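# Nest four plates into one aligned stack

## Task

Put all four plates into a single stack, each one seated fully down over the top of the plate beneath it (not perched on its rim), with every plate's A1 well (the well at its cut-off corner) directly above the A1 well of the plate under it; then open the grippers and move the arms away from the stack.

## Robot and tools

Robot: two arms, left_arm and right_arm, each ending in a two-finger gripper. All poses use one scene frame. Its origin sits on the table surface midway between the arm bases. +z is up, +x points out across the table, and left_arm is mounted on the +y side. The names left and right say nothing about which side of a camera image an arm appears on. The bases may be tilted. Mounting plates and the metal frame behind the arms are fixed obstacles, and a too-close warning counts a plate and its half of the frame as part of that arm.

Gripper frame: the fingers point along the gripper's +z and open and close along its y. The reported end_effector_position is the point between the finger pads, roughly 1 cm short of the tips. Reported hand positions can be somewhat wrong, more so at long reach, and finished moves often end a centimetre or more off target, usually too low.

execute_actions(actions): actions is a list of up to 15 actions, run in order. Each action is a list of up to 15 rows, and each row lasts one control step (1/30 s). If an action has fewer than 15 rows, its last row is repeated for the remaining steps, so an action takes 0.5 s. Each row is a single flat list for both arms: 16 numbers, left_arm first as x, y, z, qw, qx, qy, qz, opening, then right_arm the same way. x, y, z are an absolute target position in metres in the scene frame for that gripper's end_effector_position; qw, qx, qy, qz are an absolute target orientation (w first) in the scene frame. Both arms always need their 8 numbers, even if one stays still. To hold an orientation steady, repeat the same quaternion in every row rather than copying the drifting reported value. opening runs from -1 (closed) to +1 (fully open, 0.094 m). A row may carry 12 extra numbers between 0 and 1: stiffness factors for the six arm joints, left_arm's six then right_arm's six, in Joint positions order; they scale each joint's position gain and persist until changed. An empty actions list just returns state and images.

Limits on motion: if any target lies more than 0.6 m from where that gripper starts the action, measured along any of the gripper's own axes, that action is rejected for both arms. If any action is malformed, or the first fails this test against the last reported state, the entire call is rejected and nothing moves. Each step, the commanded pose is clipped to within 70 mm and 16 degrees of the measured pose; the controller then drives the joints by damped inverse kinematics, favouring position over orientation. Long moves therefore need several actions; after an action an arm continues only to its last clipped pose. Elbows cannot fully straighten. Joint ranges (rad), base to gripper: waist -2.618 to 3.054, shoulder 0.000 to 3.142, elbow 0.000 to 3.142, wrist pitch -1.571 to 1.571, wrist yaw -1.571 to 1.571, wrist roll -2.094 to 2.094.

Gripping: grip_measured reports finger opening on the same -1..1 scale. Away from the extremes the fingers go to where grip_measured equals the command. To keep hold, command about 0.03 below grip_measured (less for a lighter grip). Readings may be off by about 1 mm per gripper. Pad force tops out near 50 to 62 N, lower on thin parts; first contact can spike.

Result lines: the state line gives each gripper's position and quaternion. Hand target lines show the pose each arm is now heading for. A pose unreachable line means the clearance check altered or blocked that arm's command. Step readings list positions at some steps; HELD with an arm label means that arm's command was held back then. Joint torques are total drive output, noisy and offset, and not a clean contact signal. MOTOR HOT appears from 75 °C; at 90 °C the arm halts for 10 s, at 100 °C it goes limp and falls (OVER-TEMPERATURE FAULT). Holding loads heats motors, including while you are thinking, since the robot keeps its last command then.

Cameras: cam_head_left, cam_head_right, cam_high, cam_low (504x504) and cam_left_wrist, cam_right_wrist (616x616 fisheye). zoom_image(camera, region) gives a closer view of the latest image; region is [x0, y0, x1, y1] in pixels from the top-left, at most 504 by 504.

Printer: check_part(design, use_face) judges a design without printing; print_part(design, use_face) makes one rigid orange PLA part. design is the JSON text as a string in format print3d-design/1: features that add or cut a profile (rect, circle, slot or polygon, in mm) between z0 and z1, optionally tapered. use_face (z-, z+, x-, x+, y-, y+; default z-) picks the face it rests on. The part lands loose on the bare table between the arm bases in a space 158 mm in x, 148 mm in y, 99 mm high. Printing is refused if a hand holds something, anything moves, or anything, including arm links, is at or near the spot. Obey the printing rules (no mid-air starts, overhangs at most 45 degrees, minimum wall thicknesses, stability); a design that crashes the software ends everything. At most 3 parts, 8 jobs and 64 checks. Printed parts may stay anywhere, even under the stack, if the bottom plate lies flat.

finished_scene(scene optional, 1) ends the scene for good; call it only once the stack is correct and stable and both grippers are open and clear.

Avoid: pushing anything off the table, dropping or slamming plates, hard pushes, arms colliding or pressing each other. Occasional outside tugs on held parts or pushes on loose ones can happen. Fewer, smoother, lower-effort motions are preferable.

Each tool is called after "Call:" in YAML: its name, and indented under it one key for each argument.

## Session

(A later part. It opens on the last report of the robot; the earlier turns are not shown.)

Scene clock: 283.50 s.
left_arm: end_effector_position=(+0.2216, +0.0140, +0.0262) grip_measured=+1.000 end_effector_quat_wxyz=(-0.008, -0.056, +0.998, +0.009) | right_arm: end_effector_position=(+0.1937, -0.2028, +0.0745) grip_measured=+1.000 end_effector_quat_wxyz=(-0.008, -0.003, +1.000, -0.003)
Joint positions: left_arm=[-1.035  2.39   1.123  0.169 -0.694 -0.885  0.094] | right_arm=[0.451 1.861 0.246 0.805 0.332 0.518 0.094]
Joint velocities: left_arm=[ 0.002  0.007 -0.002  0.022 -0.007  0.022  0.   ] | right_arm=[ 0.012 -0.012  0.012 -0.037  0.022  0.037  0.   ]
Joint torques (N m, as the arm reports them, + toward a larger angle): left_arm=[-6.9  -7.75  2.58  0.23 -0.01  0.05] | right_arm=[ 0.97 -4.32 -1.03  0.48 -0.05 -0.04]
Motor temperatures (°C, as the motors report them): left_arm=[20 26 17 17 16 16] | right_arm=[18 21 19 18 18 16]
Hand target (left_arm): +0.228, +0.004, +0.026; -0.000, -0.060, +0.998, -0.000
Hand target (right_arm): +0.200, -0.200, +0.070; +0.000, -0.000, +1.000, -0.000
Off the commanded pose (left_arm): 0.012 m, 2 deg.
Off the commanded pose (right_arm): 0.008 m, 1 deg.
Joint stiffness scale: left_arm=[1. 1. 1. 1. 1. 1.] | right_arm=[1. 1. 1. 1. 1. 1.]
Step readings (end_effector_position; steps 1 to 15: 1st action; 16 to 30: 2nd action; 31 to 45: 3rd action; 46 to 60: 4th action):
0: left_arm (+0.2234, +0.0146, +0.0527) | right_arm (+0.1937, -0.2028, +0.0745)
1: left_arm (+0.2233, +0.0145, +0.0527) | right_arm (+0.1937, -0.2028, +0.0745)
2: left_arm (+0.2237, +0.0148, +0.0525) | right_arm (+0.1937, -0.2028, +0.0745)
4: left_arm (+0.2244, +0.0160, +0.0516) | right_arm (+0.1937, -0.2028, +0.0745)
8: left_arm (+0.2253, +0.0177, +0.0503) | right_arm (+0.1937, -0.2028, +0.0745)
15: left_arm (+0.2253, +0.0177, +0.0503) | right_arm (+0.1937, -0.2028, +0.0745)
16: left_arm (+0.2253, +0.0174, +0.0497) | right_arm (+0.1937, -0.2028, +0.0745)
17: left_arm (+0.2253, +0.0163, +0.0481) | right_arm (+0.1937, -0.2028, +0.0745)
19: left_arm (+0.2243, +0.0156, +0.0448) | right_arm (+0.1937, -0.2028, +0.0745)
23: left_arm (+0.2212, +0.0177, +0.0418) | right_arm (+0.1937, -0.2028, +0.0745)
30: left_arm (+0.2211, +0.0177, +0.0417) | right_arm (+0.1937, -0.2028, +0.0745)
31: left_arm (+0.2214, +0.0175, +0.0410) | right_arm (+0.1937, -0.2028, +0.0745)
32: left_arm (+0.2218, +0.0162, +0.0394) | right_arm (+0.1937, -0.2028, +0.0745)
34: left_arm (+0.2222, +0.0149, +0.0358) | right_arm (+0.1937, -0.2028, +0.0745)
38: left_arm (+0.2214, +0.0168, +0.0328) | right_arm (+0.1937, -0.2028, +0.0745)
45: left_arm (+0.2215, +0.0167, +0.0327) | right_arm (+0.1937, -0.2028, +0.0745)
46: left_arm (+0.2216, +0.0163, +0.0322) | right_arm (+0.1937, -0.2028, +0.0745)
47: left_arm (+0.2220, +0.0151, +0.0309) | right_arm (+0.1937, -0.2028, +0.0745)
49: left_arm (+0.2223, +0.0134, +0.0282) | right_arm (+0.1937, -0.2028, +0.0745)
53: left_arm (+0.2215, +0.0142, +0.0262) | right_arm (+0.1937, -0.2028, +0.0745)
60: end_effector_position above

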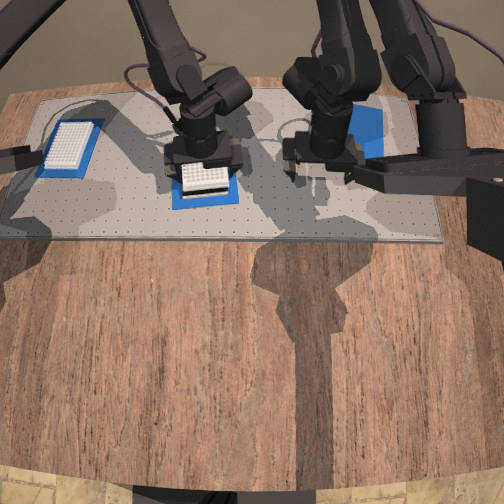

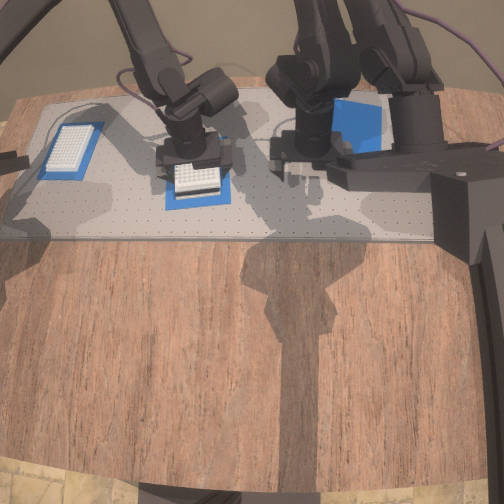

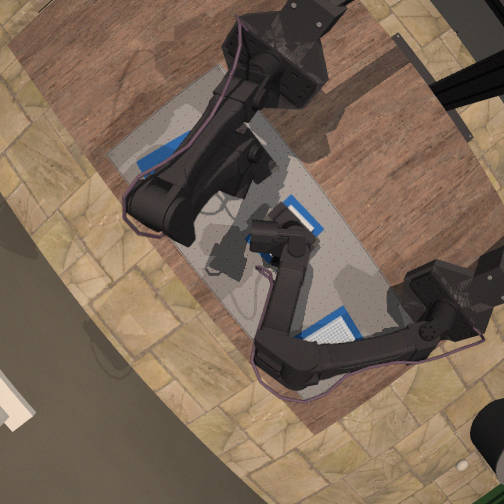

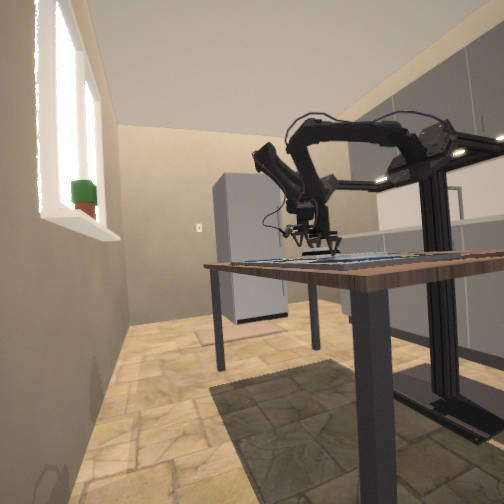

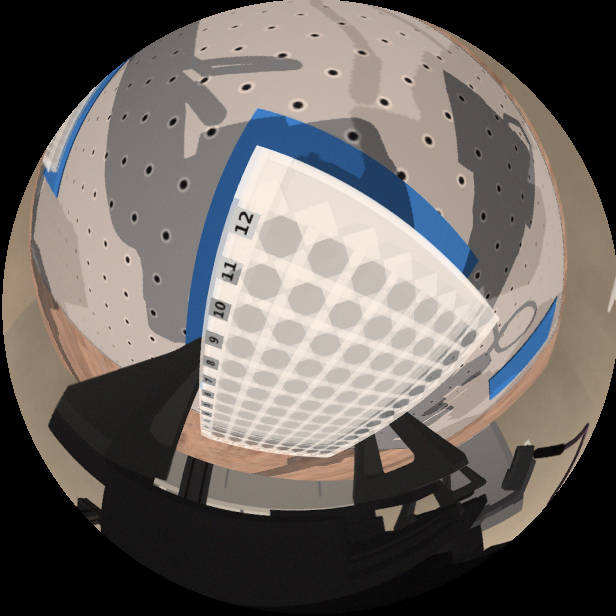

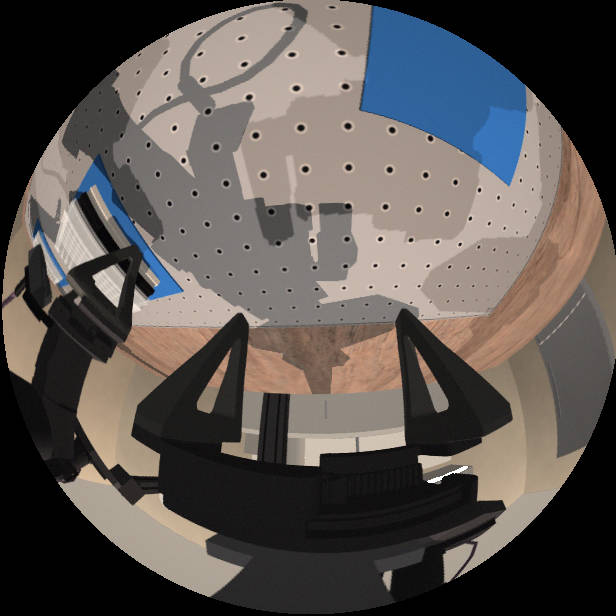

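Call:
execute_actions:
  actions:
    - [[0.228,0.004,0.0235,0,-0.06,0.998,0,0.88,0.27,-0.16,0.06,0,0,1,0,1]]
    - [[0.228,0.004,0.0235,0,-0.06,0.998,0,0.79,0.27,-0.16,0.05,0,0,1,0,1]]
    - [[0.228,0.004,0.0235,0,-0.06,0.998,0,0.79,0.27,-0.16,0.05,0,0,1,0,1]]

Call:
zoom_image:
  camera: "cam_head_left"
  region: [165,150,245,210]

Call:
zoom_image:
  camera: "cam_right_wrist"
  region: [30,200,230,400]

Scene clock: 291.10 s.
left_arm: end_effector_position=(+0.2207, +0.0147, +0.0244) grip_measured=+0.804 end_effector_quat_wxyz=(-0.009, -0.054, +0.998, +0.010) | right_arm: end_effector_position=(+0.2628, -0.1633, +0.0529) grip_measured=+1.000 end_effector_quat_wxyz=(-0.005, -0.001, +1.000, -0.003)
Joint positions: left_arm=[-1.032  2.395  1.123  0.175 -0.692 -0.88   0.085] | right_arm=[0.425 1.792 0.552 0.443 0.316 0.502 0.094]
Joint velocities: left_arm=[ 0.007  0.002 -0.017 -0.007  0.051 -0.022 -0.001] | right_arm=[-0.022  0.007 -0.007  0.022 -0.037 -0.022  0.   ]
Joint torques (N m, as the arm reports them, + toward a larger angle): left_arm=[-6.8  -7.58  2.87  0.22 -0.01  0.05] | right_arm=[ 1.53 -6.93  1.67  0.27 -0.04 -0.07]
Motor temperatures (°C, as the motors report them): left_arm=[20 25 17 17 16 16] | right_arm=[18 21 19 18 18 16]
Hand target (left_arm): +0.228, +0.004, +0.024; -0.000, -0.060, +0.998, +0.000
Hand target (right_arm): +0.270, -0.160, +0.050; +0.000, -0.000, +1.000, -0.000
Off the commanded pose (left_arm): 0.013 m, 2 deg.
Off the commanded pose (right_arm): 0.008 m, 1 deg.
Joint stiffness scale: left_arm=[1. 1. 1. 1. 1. 1.] | right_arm=[1. 1. 1. 1. 1. 1.]
Step readings (end_effector_position; steps 1 to 15: 1st action; 16 to 30: 2nd action; 31 to 45: 3rd action):
0: left_arm (+0.2216, +0.0140, +0.0262) | right_arm (+0.1937, -0.2028, +0.0745)
1: left_arm (+0.2216, +0.0140, +0.0262) | right_arm (+0.1963, -0.2012, +0.0737)
2: left_arm (+0.2217, +0.0141, +0.0261) | right_arm (+0.2037, -0.1975, +0.0727)
4: left_arm (+0.2214, +0.0147, +0.0254) | right_arm (+0.2416, -0.1768, +0.0702)
8: left_arm (+0.2209, +0.0148, +0.0245) | right_arm (+0.2986, -0.1444, +0.0670)
15: left_arm (+0.2207, +0.0147, +0.0244) | right_arm (+0.2794, -0.1538, +0.0646)
16: left_arm (+0.2207, +0.0147, +0.0244) | right_arm (+0.2772, -0.1550, +0.0635)
17: left_arm (+0.2207, +0.0147, +0.0244) | right_arm (+0.2752, -0.1561, +0.0610)
19: left_arm (+0.2207, +0.0147, +0.0244) | right_arm (+0.2692, -0.1601, +0.0559)
23: left_arm (+0.2207, +0.0147, +0.0244) | right_arm (+0.2629, -0.1635, +0.0529)
30: left_arm (+0.2207, +0.0147, +0.0244) | right_arm (+0.2628, -0.1633, +0.0529)
31: left_arm (+0.2207, +0.0147, +0.0244) | right_arm (+0.2628, -0.1633, +0.0529)
32: left_arm (+0.2207, +0.0147, +0.0244) | right_arm (+0.2628, -0.1633, +0.0529)
34: left_arm (+0.2207, +0.0147, +0.0244) | right_arm (+0.2628, -0.1633, +0.0529)
38: left_arm (+0.2207, +0.0147, +0.0244) | right_arm (+0.2628, -0.1633, +0.0529)
45: end_effector_position above

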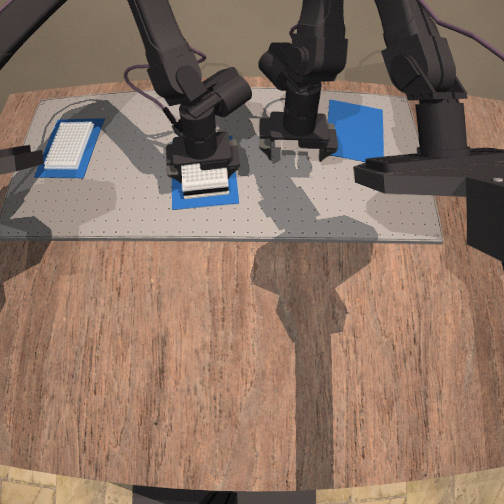

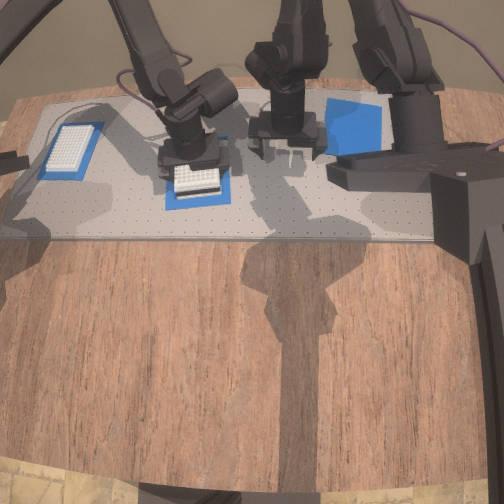

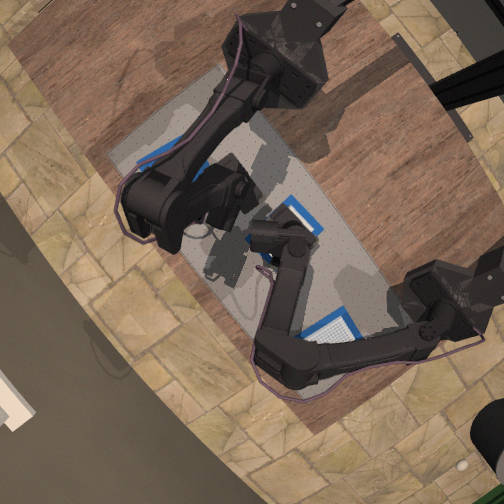

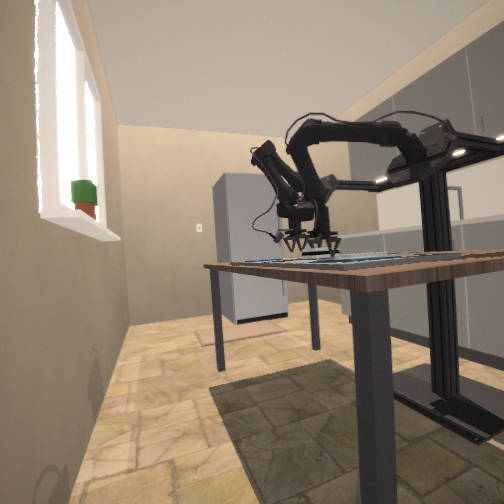

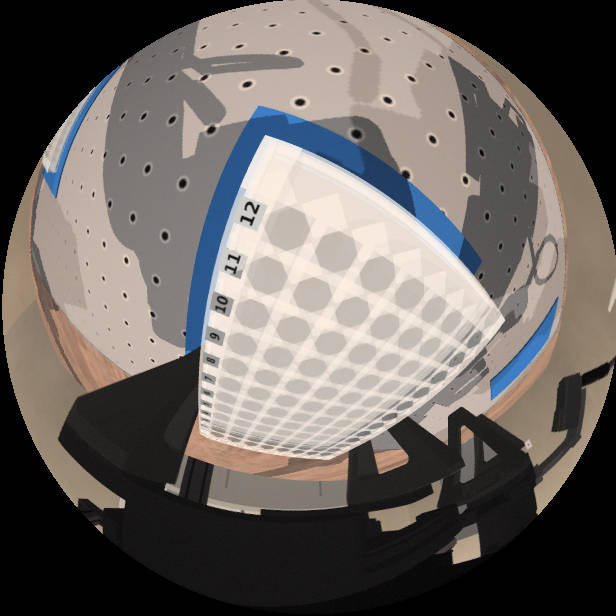

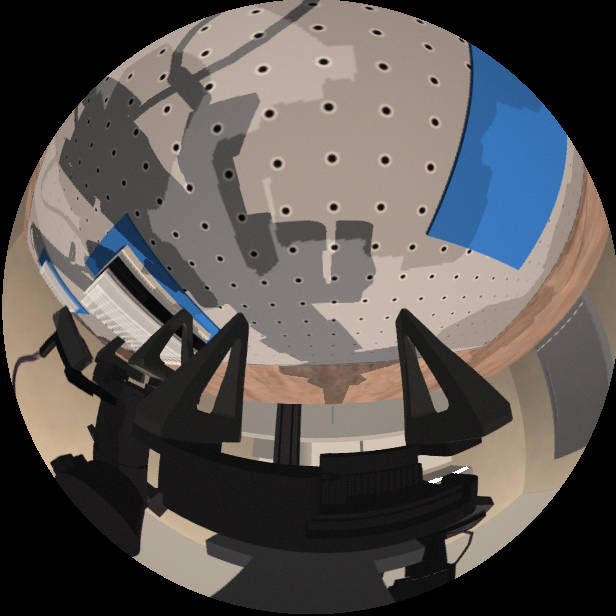

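Region (165, 150, 245, 210) of cam_head_left's 504x504 image, scaled by 6.300, with more detail than that image has; it fills the top 378 rows of this view, and the rest is white.

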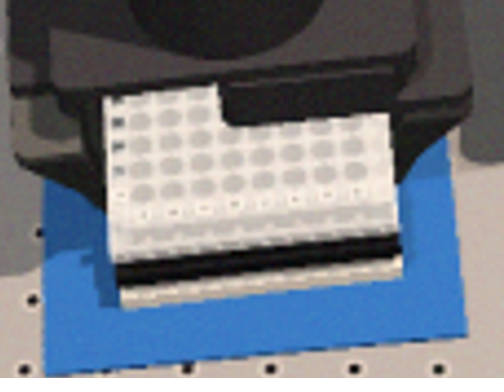

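Region (30, 200, 230, 400) of cam_right_wrist's 616x616 image, scaled by 2.520, with more detail than that image has.

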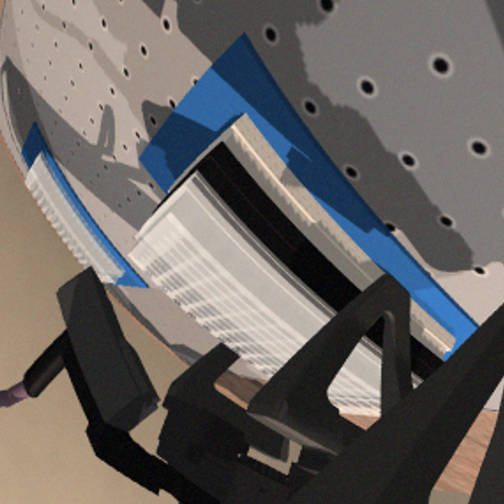

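Call:
execute_actions:
  actions:
    - [[0.228,0.004,0.0235,0,-0.06,0.998,0,1,0.2,-0.2,0.09,0,0,1,0,1]]
    - [[0.205,0.002,0.027,0,-0.06,0.998,-0.01,1,0.2,-0.2,0.09,0,0,1,0,1]]
    - [[0.19,0.0,0.0245,0,-0.06,0.998,-0.01,1,0.2,-0.2,0.09,0,0,1,0,1]]

Call:
zoom_image:
  camera: "cam_head_left"
  region: [165,150,245,210]

Scene clock: 299.10 s.
left_arm: end_effector_position=(+0.2145, +0.0067, +0.0237) grip_measured=+1.000 end_effector_quat_wxyz=(+0.020, -0.067, +0.997, +0.007) | right_arm: end_effector_position=(+0.1972, -0.2030, +0.0865) grip_measured=+1.000 end_effector_quat_wxyz=(-0.010, -0.002, +1.000, -0.005)
Joint positions: left_arm=[-1.065  2.44   1.123  0.25  -0.748 -0.909  0.094] | right_arm=[0.463 1.758 0.23  0.708 0.341 0.532 0.094]
Joint velocities: left_arm=[ 0.017  0.002 -0.017  0.037 -0.007 -0.066  0.   ] | right_arm=[-0.012 -0.002 -0.002 -0.081 -0.022 -0.037  0.   ]
Joint torques (N m, as the arm reports them, + toward a larger angle): left_arm=[-8.54 -6.34 -1.26  0.44  0.41 -0.16] | right_arm=[ 2.5  -6.97 -3.45  0.45  0.07  0.1 ]
Motor temperatures (°C, as the motors report them): left_arm=[20 25 18 17 16 16] | right_arm=[18 22 19 18 18 16]
Hand target (left_arm): +0.191, +0.002, +0.025; +0.000, -0.060, +0.998, -0.009
Hand target (right_arm): +0.200, -0.200, +0.090; -0.000, +0.000, +1.000, -0.000
Off the commanded pose (left_arm): 0.025 m, 3 deg.
Off the commanded pose (right_arm): 0.005 m, 1 deg.
Joint stiffness scale: left_arm=[1. 1. 1. 1. 1. 1.] | right_arm=[1. 1. 1. 1. 1. 1.]
Step readings (end_effector_position; steps 1 to 15: 1st action; 16 to 30: 2nd action; 31 to 45: 3rd action):
0: left_arm (+0.2207, +0.0147, +0.0244) | right_arm (+0.2628, -0.1633, +0.0529)
1: left_arm (+0.2207, +0.0147, +0.0244) | right_arm (+0.2602, -0.1649, +0.0548)
2: left_arm (+0.2208, +0.0147, +0.0244) | right_arm (+0.2536, -0.1696, +0.0606)
4: left_arm (+0.2208, +0.0147, +0.0244) | right_arm (+0.2216, -0.1888, +0.0723)
8: left_arm (+0.2208, +0.0147, +0.0244) | right_arm (+0.1759, -0.2155, +0.0876)
15: left_arm (+0.2207, +0.0146, +0.0244) | right_arm (+0.1913, -0.2058, +0.0867)
16: left_arm (+0.2208, +0.0138, +0.0241) | right_arm (+0.1927, -0.2052, +0.0866)
17: left_arm (+0.2209, +0.0132, +0.0238) | right_arm (+0.1936, -0.2047, +0.0866)
19: left_arm (+0.2202, +0.0118, +0.0240) | right_arm (+0.1949, -0.2041, +0.0865)
23: left_arm (+0.2197, +0.0103, +0.0239) | right_arm (+0.1964, -0.2034, +0.0865)
30: left_arm (+0.2198, +0.0104, +0.0239) | right_arm (+0.1970, -0.2031, +0.0865)
31: left_arm (+0.2192, +0.0102, +0.0237) | right_arm (+0.1970, -0.2031, +0.0865)
32: left_arm (+0.2188, +0.0101, +0.0235) | right_arm (+0.1971, -0.2031, +0.0865)
34: left_arm (+0.2171, +0.0084, +0.0238) | right_arm (+0.1971, -0.2031, +0.0865)
38: left_arm (+0.2143, +0.0067, +0.0237) | right_arm (+0.1971, -0.2031, +0.0865)
45: end_effector_position above

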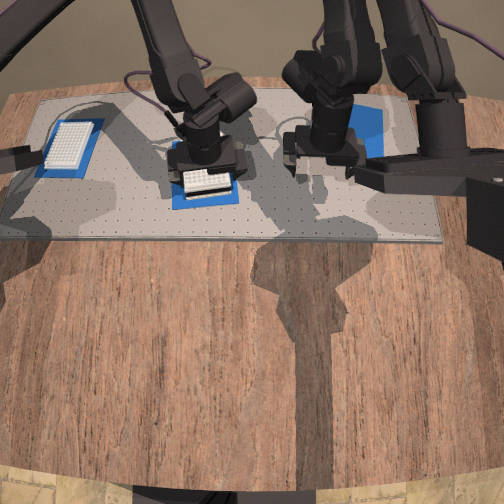

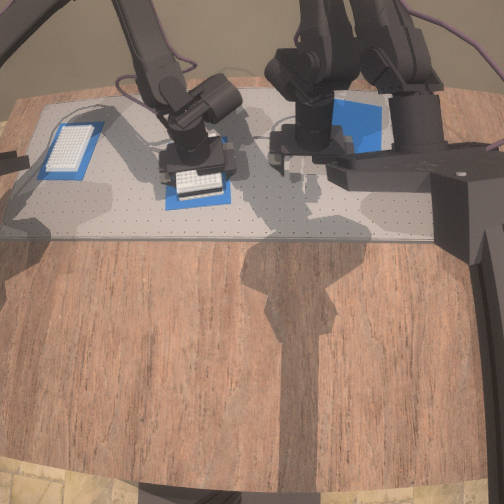

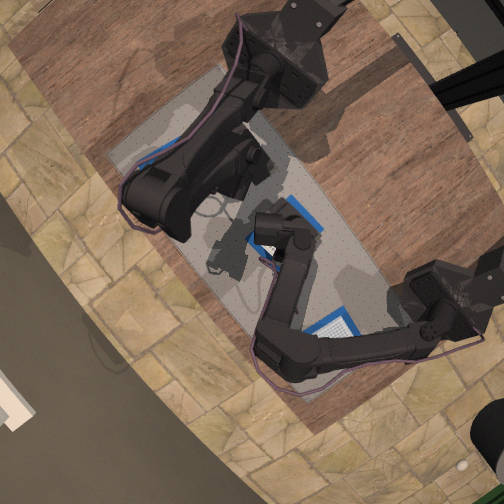

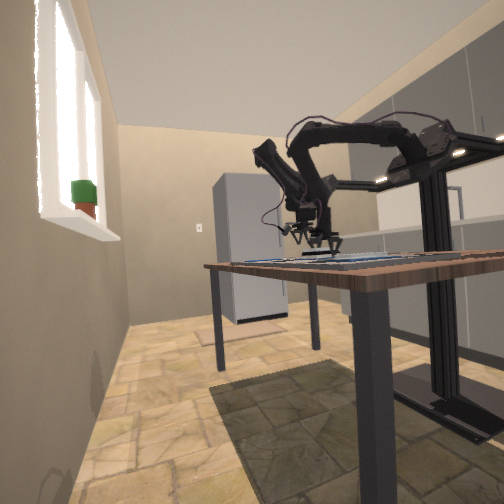

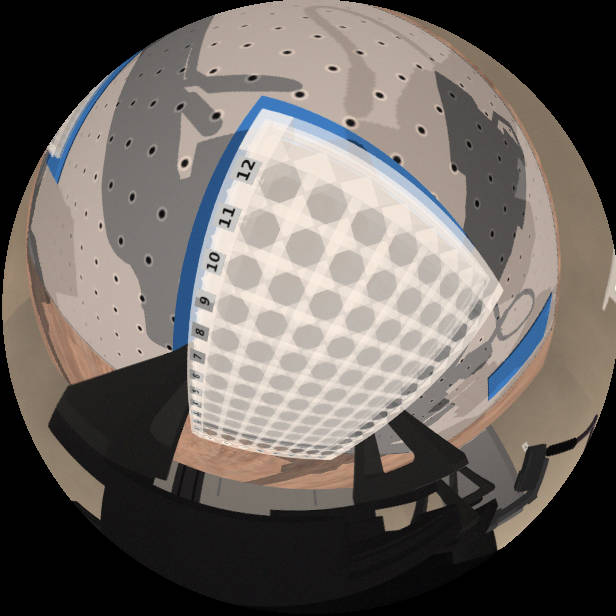

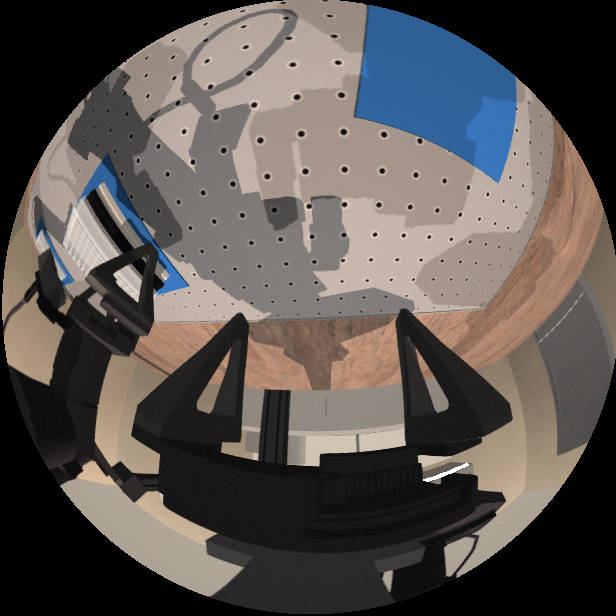

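Region (165, 150, 245, 210) of cam_head_left's 504x504 image, scaled by 6.300, with more detail than that image has; it fills the top 378 rows of this view, and the rest is white.

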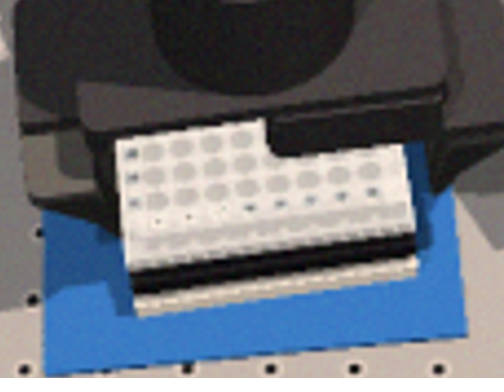

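Call:
execute_actions:
  actions:
    - [[0.212,0.004,0.045,0,-0.07,0.998,0,1,0.23,-0.16,0.07,0,0,1,0,1]]
    - [[0.212,0.004,0.075,0,-0.07,0.998,0,1,0.23,-0.16,0.07,0,0,1,0,1]]
    - [[0.2,0.12,0.10,0,-0.07,0.998,0,1,0.23,-0.16,0.07,0,0,1,0,1]]
    - [[0.2,0.17,0.08,0,0,1,0,1,0.23,-0.16,0.07,0,0,1,0,1]]

Call:
zoom_image:
  camera: "cam_head_left"
  region: [165,125,250,210]

Call:
zoom_image:
  camera: "cam_right_wrist"
  region: [40,150,240,350]

Call:
zoom_image:
  camera: "cam_left_wrist"
  region: [340,200,580,440]

Call:
zoom_image:
  camera: "cam_low"
  region: [295,235,365,268]

Scene clock: 307.83 s.
left_arm: end_effector_position=(+0.1899, +0.1782, +0.0792) grip_measured=+1.000 end_effector_quat_wxyz=(-0.025, -0.012, +0.999, +0.041) | right_arm: end_effector_position=(+0.2336, -0.1604, +0.0717) grip_measured=+1.000 end_effector_quat_wxyz=(+0.005, +0.003, +1.000, +0.006)
Joint positions: left_arm=[-0.859  2.022  0.423  0.538 -0.637 -0.652  0.094] | right_arm=[0.513 1.767 0.425 0.549 0.372 0.567 0.094]
Joint velocities: left_arm=[ 0.129 -0.002 -0.227  0.623  0.198  0.476  0.   ] | right_arm=[-0.002 -0.002 -0.002  0.081 -0.022 -0.037  0.   ]
Joint torques (N m, as the arm reports them, + toward a larger angle): left_arm=[-3.72 -7.23 -2.71  0.26  0.    0.03] | right_arm=[ 2.71 -5.51 -0.09  0.2   0.09  0.08]
Motor temperatures (°C, as the motors report them): left_arm=[21 25 17 17 16 16] | right_arm=[18 22 19 18 18 16]
Hand target (left_arm): +0.199, +0.169, +0.082; -0.005, -0.002, +1.000, +0.006
Hand target (right_arm): +0.230, -0.160, +0.070; +0.000, -0.000, +1.000, +0.000
Off the commanded pose (left_arm): 0.013 m, 6 deg.
Off the commanded pose (right_arm): 0.004 m, 1 deg.
Joint stiffness scale: left_arm=[1. 1. 1. 1. 1. 1.] | right_arm=[1. 1. 1. 1. 1. 1.]
Step readings (end_effector_position; steps 1 to 15: 1st action; 16 to 30: 2nd action; 31 to 45: 3rd action; 46 to 60: 4th action):
0: left_arm (+0.2145, +0.0067, +0.0237) | right_arm (+0.1972, -0.2030, +0.0865)
1: left_arm (+0.2151, +0.0070, +0.0247) | right_arm (+0.1983, -0.2011, +0.0852)
2: left_arm (+0.2151, +0.0077, +0.0266) | right_arm (+0.2010, -0.1943, +0.0826)
4: left_arm (+0.2182, +0.0078, +0.0306) | right_arm (+0.2196, -0.1717, +0.0775)
8: left_arm (+0.2228, +0.0062, +0.0344) | right_arm (+0.2452, -0.1524, +0.0736)
15: left_arm (+0.2205, +0.0073, +0.0344) | right_arm (+0.2380, -0.1581, +0.0731)
16: left_arm (+0.2200, +0.0075, +0.0365) | right_arm (+0.2375, -0.1585, +0.0730)
17: left_arm (+0.2186, +0.0095, +0.0411) | right_arm (+0.2368, -0.1588, +0.0726)
19: left_arm (+0.2173, +0.0085, +0.0525) | right_arm (+0.2350, -0.1596, +0.0720)
23: left_arm (+0.2194, -0.0010, +0.0655) | right_arm (+0.2336, -0.1603, +0.0717) HELD left_arm right_arm
30: left_arm (+0.2211, +0.0014, +0.0632) | right_arm (+0.2336, -0.1603, +0.0717) HELD left_arm right_arm
31: left_arm (+0.2212, +0.0013, +0.0632) | right_arm (+0.2336, -0.1603, +0.0717) HELD right_arm
32: left_arm (+0.2211, +0.0018, +0.0634) | right_arm (+0.2336, -0.1603, +0.0717) HELD right_arm
34: left_arm (+0.2180, +0.0101, +0.0652) | right_arm (+0.2336, -0.1603, +0.0717)
38: left_arm (+0.2077, +0.0451, +0.0703) | right_arm (+0.2336, -0.1604, +0.0717)
45: left_arm (+0.1952, +0.1006, +0.0847) | right_arm (+0.2336, -0.1604, +0.0717)
46: left_arm (+0.1945, +0.1068, +0.0871) | right_arm (+0.2336, -0.1604, +0.0717)
47: left_arm (+0.1942, +0.1127, +0.0883) | right_arm (+0.2336, -0.1604, +0.0717)
49: left_arm (+0.1942, +0.1252, +0.0875) | right_arm (+0.2336, -0.1604, +0.0717)
53: left_arm (+0.1929, +0.1539, +0.0824) | right_arm (+0.2336, -0.1604, +0.0717)
60: end_effector_position above
HELD left_arm: steps 23 to 30.
HELD right_arm: steps 23 to 33.
pose unreachable (left arm): on one or more control steps of this call, first in action 1 (counted from 0), this arm could not follow its commanded pose, so it was not sent that pose on those steps. It may still have moved: this result reports where it is.
cause: the commanded pose would bring a part of the arm too close to another arm (this arm's wrist (the part past joint 4) and the other arm's wrist (the part past joint 4)).
pose unreachable (right arm): on one or more control steps of this call, first in action 1 (counted from 0), this arm could not follow its commanded pose, so it was not sent that pose on those steps. It may still have moved: this result reports where it is.
cause: the commanded pose would bring a part of the arm too close to another arm (this arm's wrist (the part past joint 4) and the other arm's wrist (the part past joint 4)).

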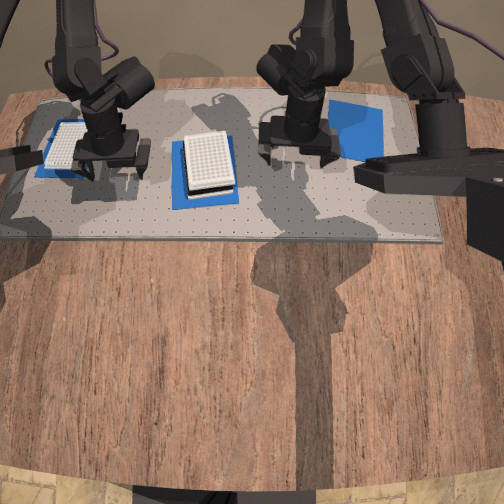

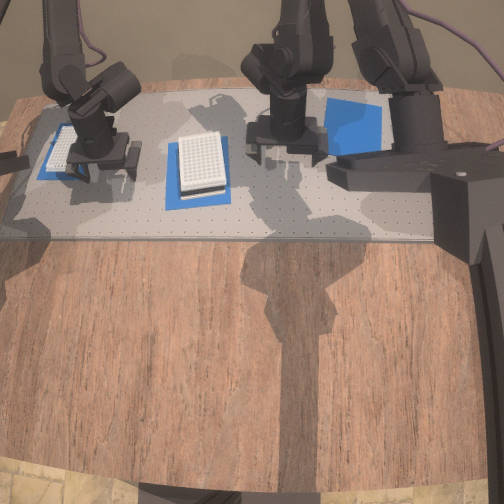

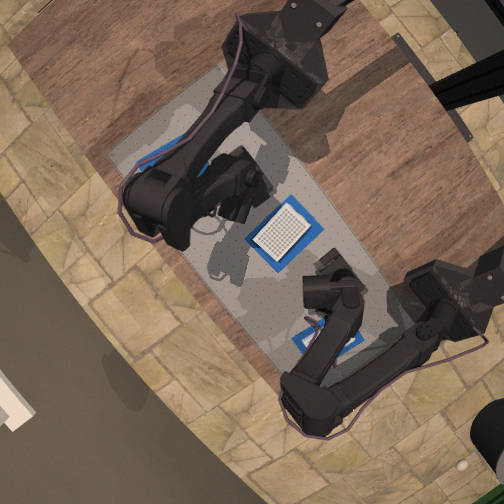

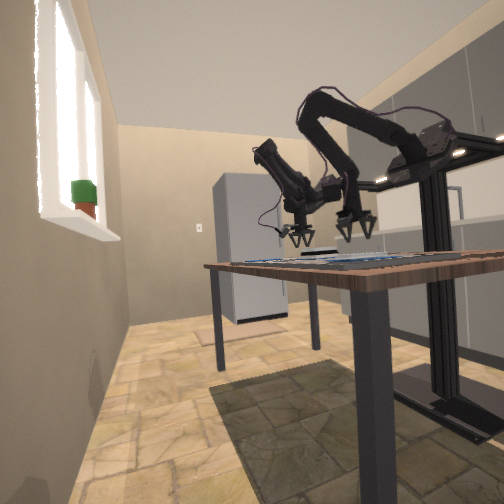

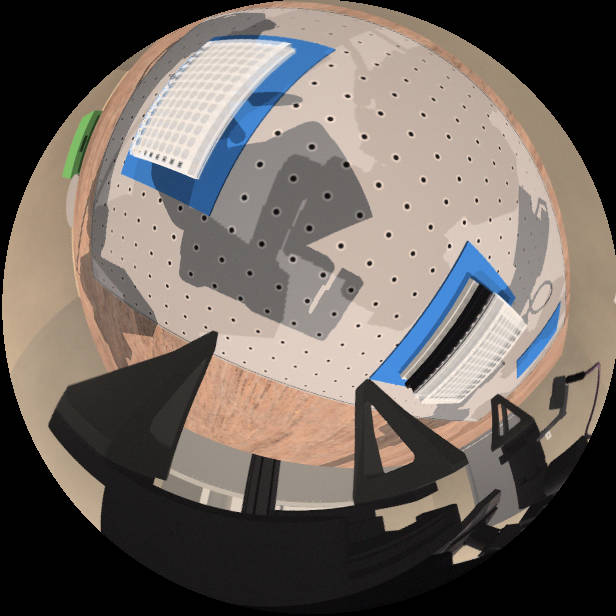

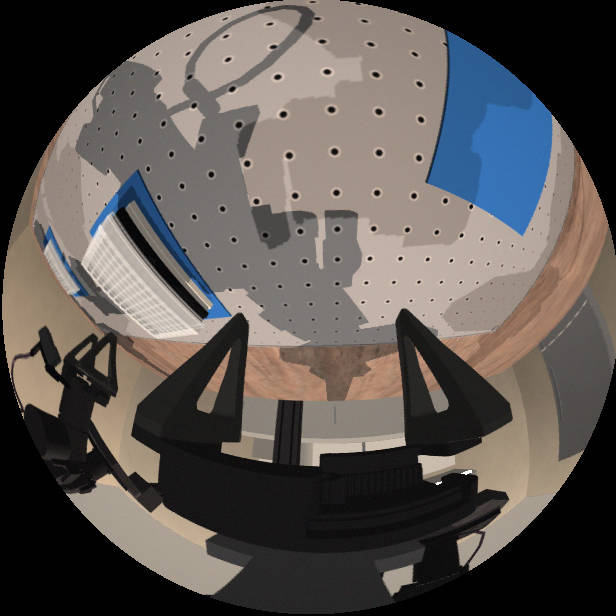

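Region (165, 125, 250, 210) of cam_head_left's 504x504 image, scaled by 5.929, with more detail than that image has.

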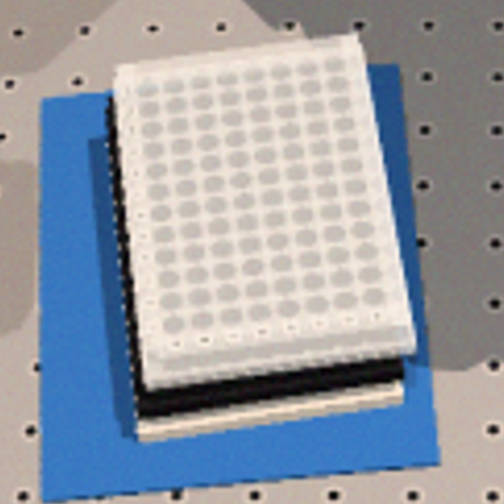

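Region (40, 150, 240, 350) of cam_right_wrist's 616x616 image, scaled by 2.520, with more detail than that image has.

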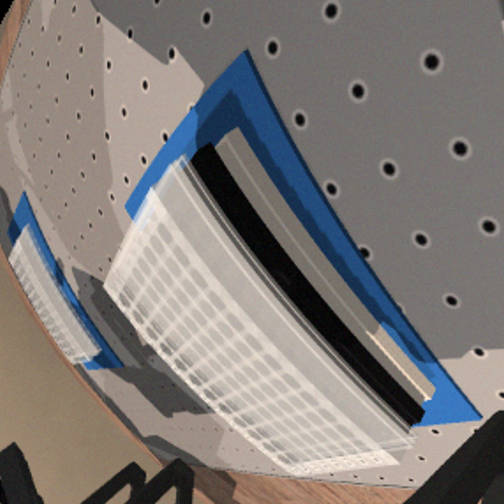

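Region (340, 200, 580, 440) of cam_left_wrist's 616x616 image, scaled by 2.100, with more detail than that image has.

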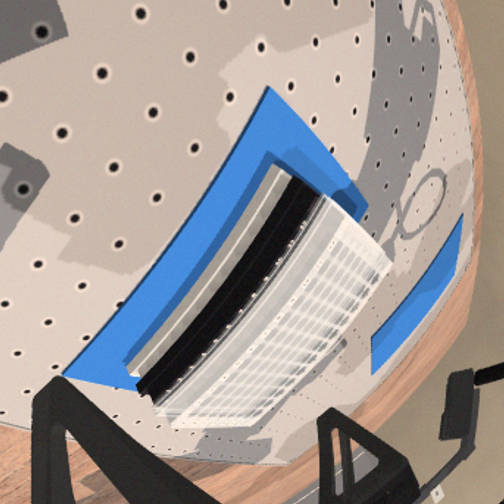

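Region (295, 235, 365, 268) of cam_low's 504x504 image, scaled by 7.200, with more detail than that image has; it fills the top 238 rows of this view, and the rest is white.

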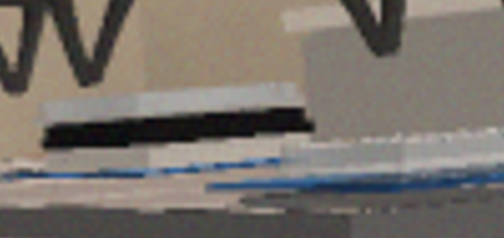

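Call:
execute_actions:
  actions:
    - [[0.235,0.03,0.105,0,-0.08,0.997,0,1,0.2,-0.25,0.12,0,0,1,0,1]]
    - [[0.235,-0.004,0.095,0,-0.08,0.997,0,1,0.2,-0.25,0.12,0,0,1,0,1]]
    - [[0.235,-0.004,0.08,0,-0.08,0.997,0,1,0.2,-0.25,0.12,0,0,1,0,1]]
    - [[0.235,-0.004,0.07,0,-0.08,0.997,0,1,0.2,-0.25,0.12,0,0,1,0,1]]

Call:
zoom_image:
  camera: "cam_left_wrist"
  region: [150,130,470,450]

Scene clock: 316.43 s.
left_arm: end_effector_position=(+0.2281, +0.0080, +0.0685) grip_measured=+1.000 end_effector_quat_wxyz=(-0.008, -0.075, +0.997, +0.012) | right_arm: end_effector_position=(+0.1975, -0.2482, +0.1180) grip_measured=+1.000 end_effector_quat_wxyz=(-0.006, -0.002, +1.000, -0.001)
Joint positions: left_arm=[-1.109  2.274  1.103  0.009 -0.729 -1.017  0.094] | right_arm=[0.273 1.494 0.057 0.665 0.204 0.388 0.094]
Joint velocities: left_arm=[-0.007 -0.007 -0.012  0.037 -0.037 -0.037  0.   ] | right_arm=[-0.002  0.012 -0.017  0.066 -0.022 -0.007  0.   ]
Joint torques (N m, as the arm reports them, + toward a larger angle): left_arm=[-7.13 -7.9   3.2   0.18 -0.01  0.05] | right_arm=[-0.19 -6.29 -3.05  0.38 -0.06 -0.06]
Motor temperatures (°C, as the motors report them): left_arm=[20 25 18 17 16 16] | right_arm=[18 22 19 18 18 16]
Hand target (left_arm): +0.235, -0.004, +0.070; -0.000, -0.080, +0.997, -0.000
Hand target (right_arm): +0.200, -0.250, +0.120; +0.000, -0.000, +1.000, -0.000
Off the commanded pose (left_arm): 0.014 m, 2 deg.
Off the commanded pose (right_arm): 0.004 m, 1 deg.
Joint stiffness scale: left_arm=[1. 1. 1. 1. 1. 1.] | right_arm=[1. 1. 1. 1. 1. 1.]
Step readings (end_effector_position; steps 1 to 15: 1st action; 16 to 30: 2nd action; 31 to 45: 3rd action; 46 to 60: 4th action):
0: left_arm (+0.2005, +0.1649, +0.0783) | right_arm (+0.2336, -0.1604, +0.0717)
1: left_arm (+0.2012, +0.1615, +0.0789) | right_arm (+0.2324, -0.1634, +0.0738)
2: left_arm (+0.2020, +0.1503, +0.0810) | right_arm (+0.2306, -0.1738, +0.0793)
4: left_arm (+0.2117, +0.1109, +0.0890) | right_arm (+0.2168, -0.2096, +0.0914)
8: left_arm (+0.2459, +0.0259, +0.1081) | right_arm (+0.1864, -0.2599, +0.1132)
15: left_arm (+0.2501, +0.0181, +0.1070) | right_arm (+0.1978, -0.2521, +0.1178)
16: left_arm (+0.2459, +0.0200, +0.1040) | right_arm (+0.1978, -0.2514, +0.1178)
17: left_arm (+0.2431, +0.0168, +0.0989) | right_arm (+0.1979, -0.2508, +0.1178)
19: left_arm (+0.2397, +0.0066, +0.0904) | right_arm (+0.1980, -0.2498, +0.1180)
23: left_arm (+0.2365, +0.0031, +0.0875) | right_arm (+0.1977, -0.2489, +0.1180)
30: left_arm (+0.2344, +0.0067, +0.0880) | right_arm (+0.1976, -0.2484, +0.1180)
31: left_arm (+0.2338, +0.0068, +0.0872) | right_arm (+0.1975, -0.2484, +0.1180)
32: left_arm (+0.2334, +0.0056, +0.0856) | right_arm (+0.1975, -0.2484, +0.1180)
34: left_arm (+0.2315, +0.0046, +0.0820) | right_arm (+0.1975, -0.2483, +0.1180)
38: left_arm (+0.2274, +0.0065, +0.0786) | right_arm (+0.1975, -0.2483, +0.1180)
45: left_arm (+0.2274, +0.0066, +0.0784) | right_arm (+0.1975, -0.2483, +0.1180)
46: left_arm (+0.2272, +0.0066, +0.0777) | right_arm (+0.1975, -0.2483, +0.1180)
47: left_arm (+0.2275, +0.0062, +0.0762) | right_arm (+0.1975, -0.2482, +0.1180)
49: left_arm (+0.2279, +0.0063, +0.0725) | right_arm (+0.1975, -0.2482, +0.1180)
53: left_arm (+0.2277, +0.0088, +0.0686) | right_arm (+0.1975, -0.2482, +0.1180)
60: end_effector_position above

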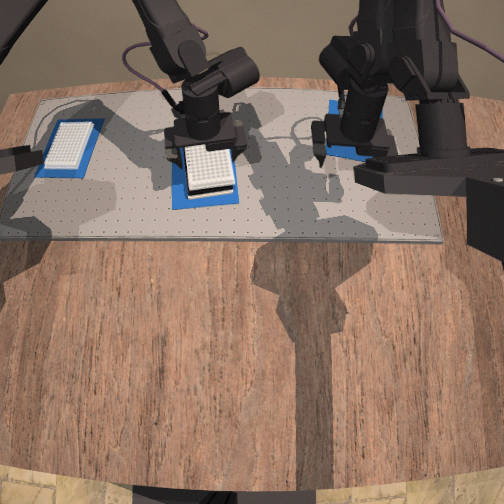

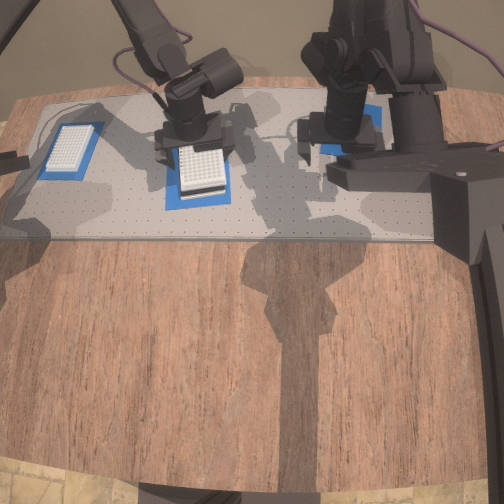

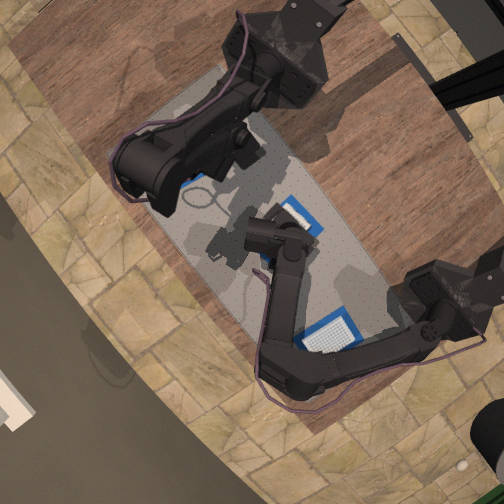

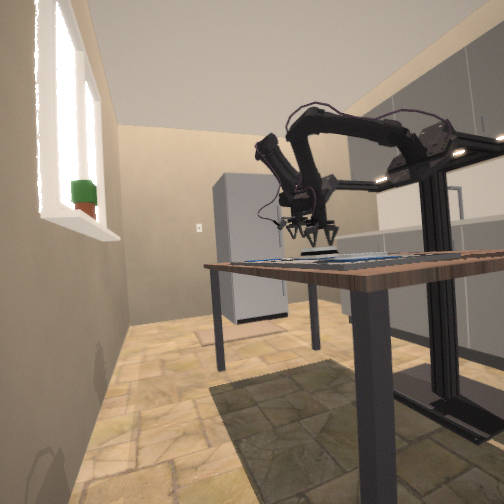

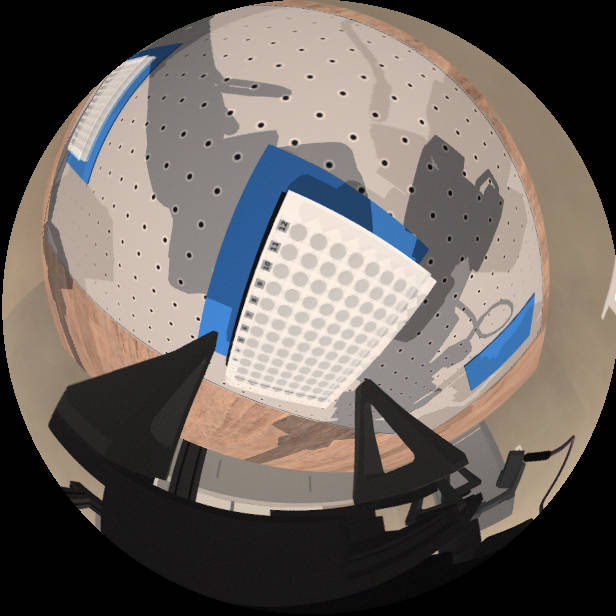

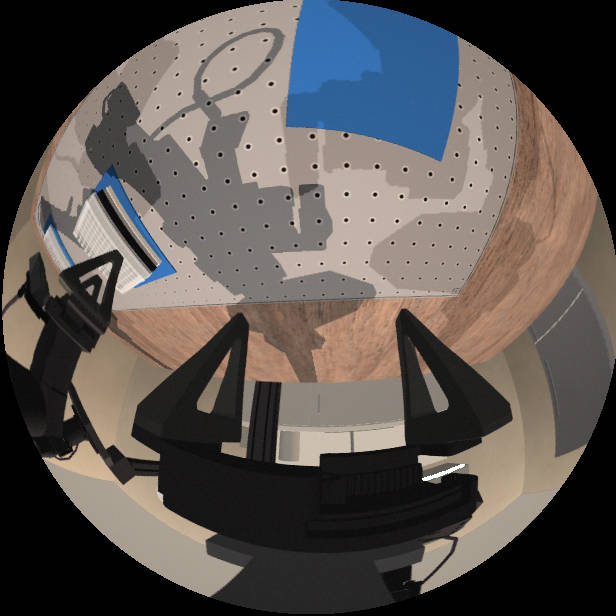

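Region (150, 130, 470, 450) of cam_left_wrist's 616x616 image, scaled by 1.575, with more detail than that image has.

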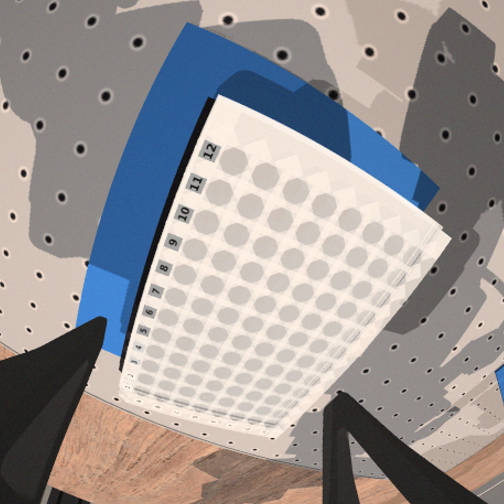

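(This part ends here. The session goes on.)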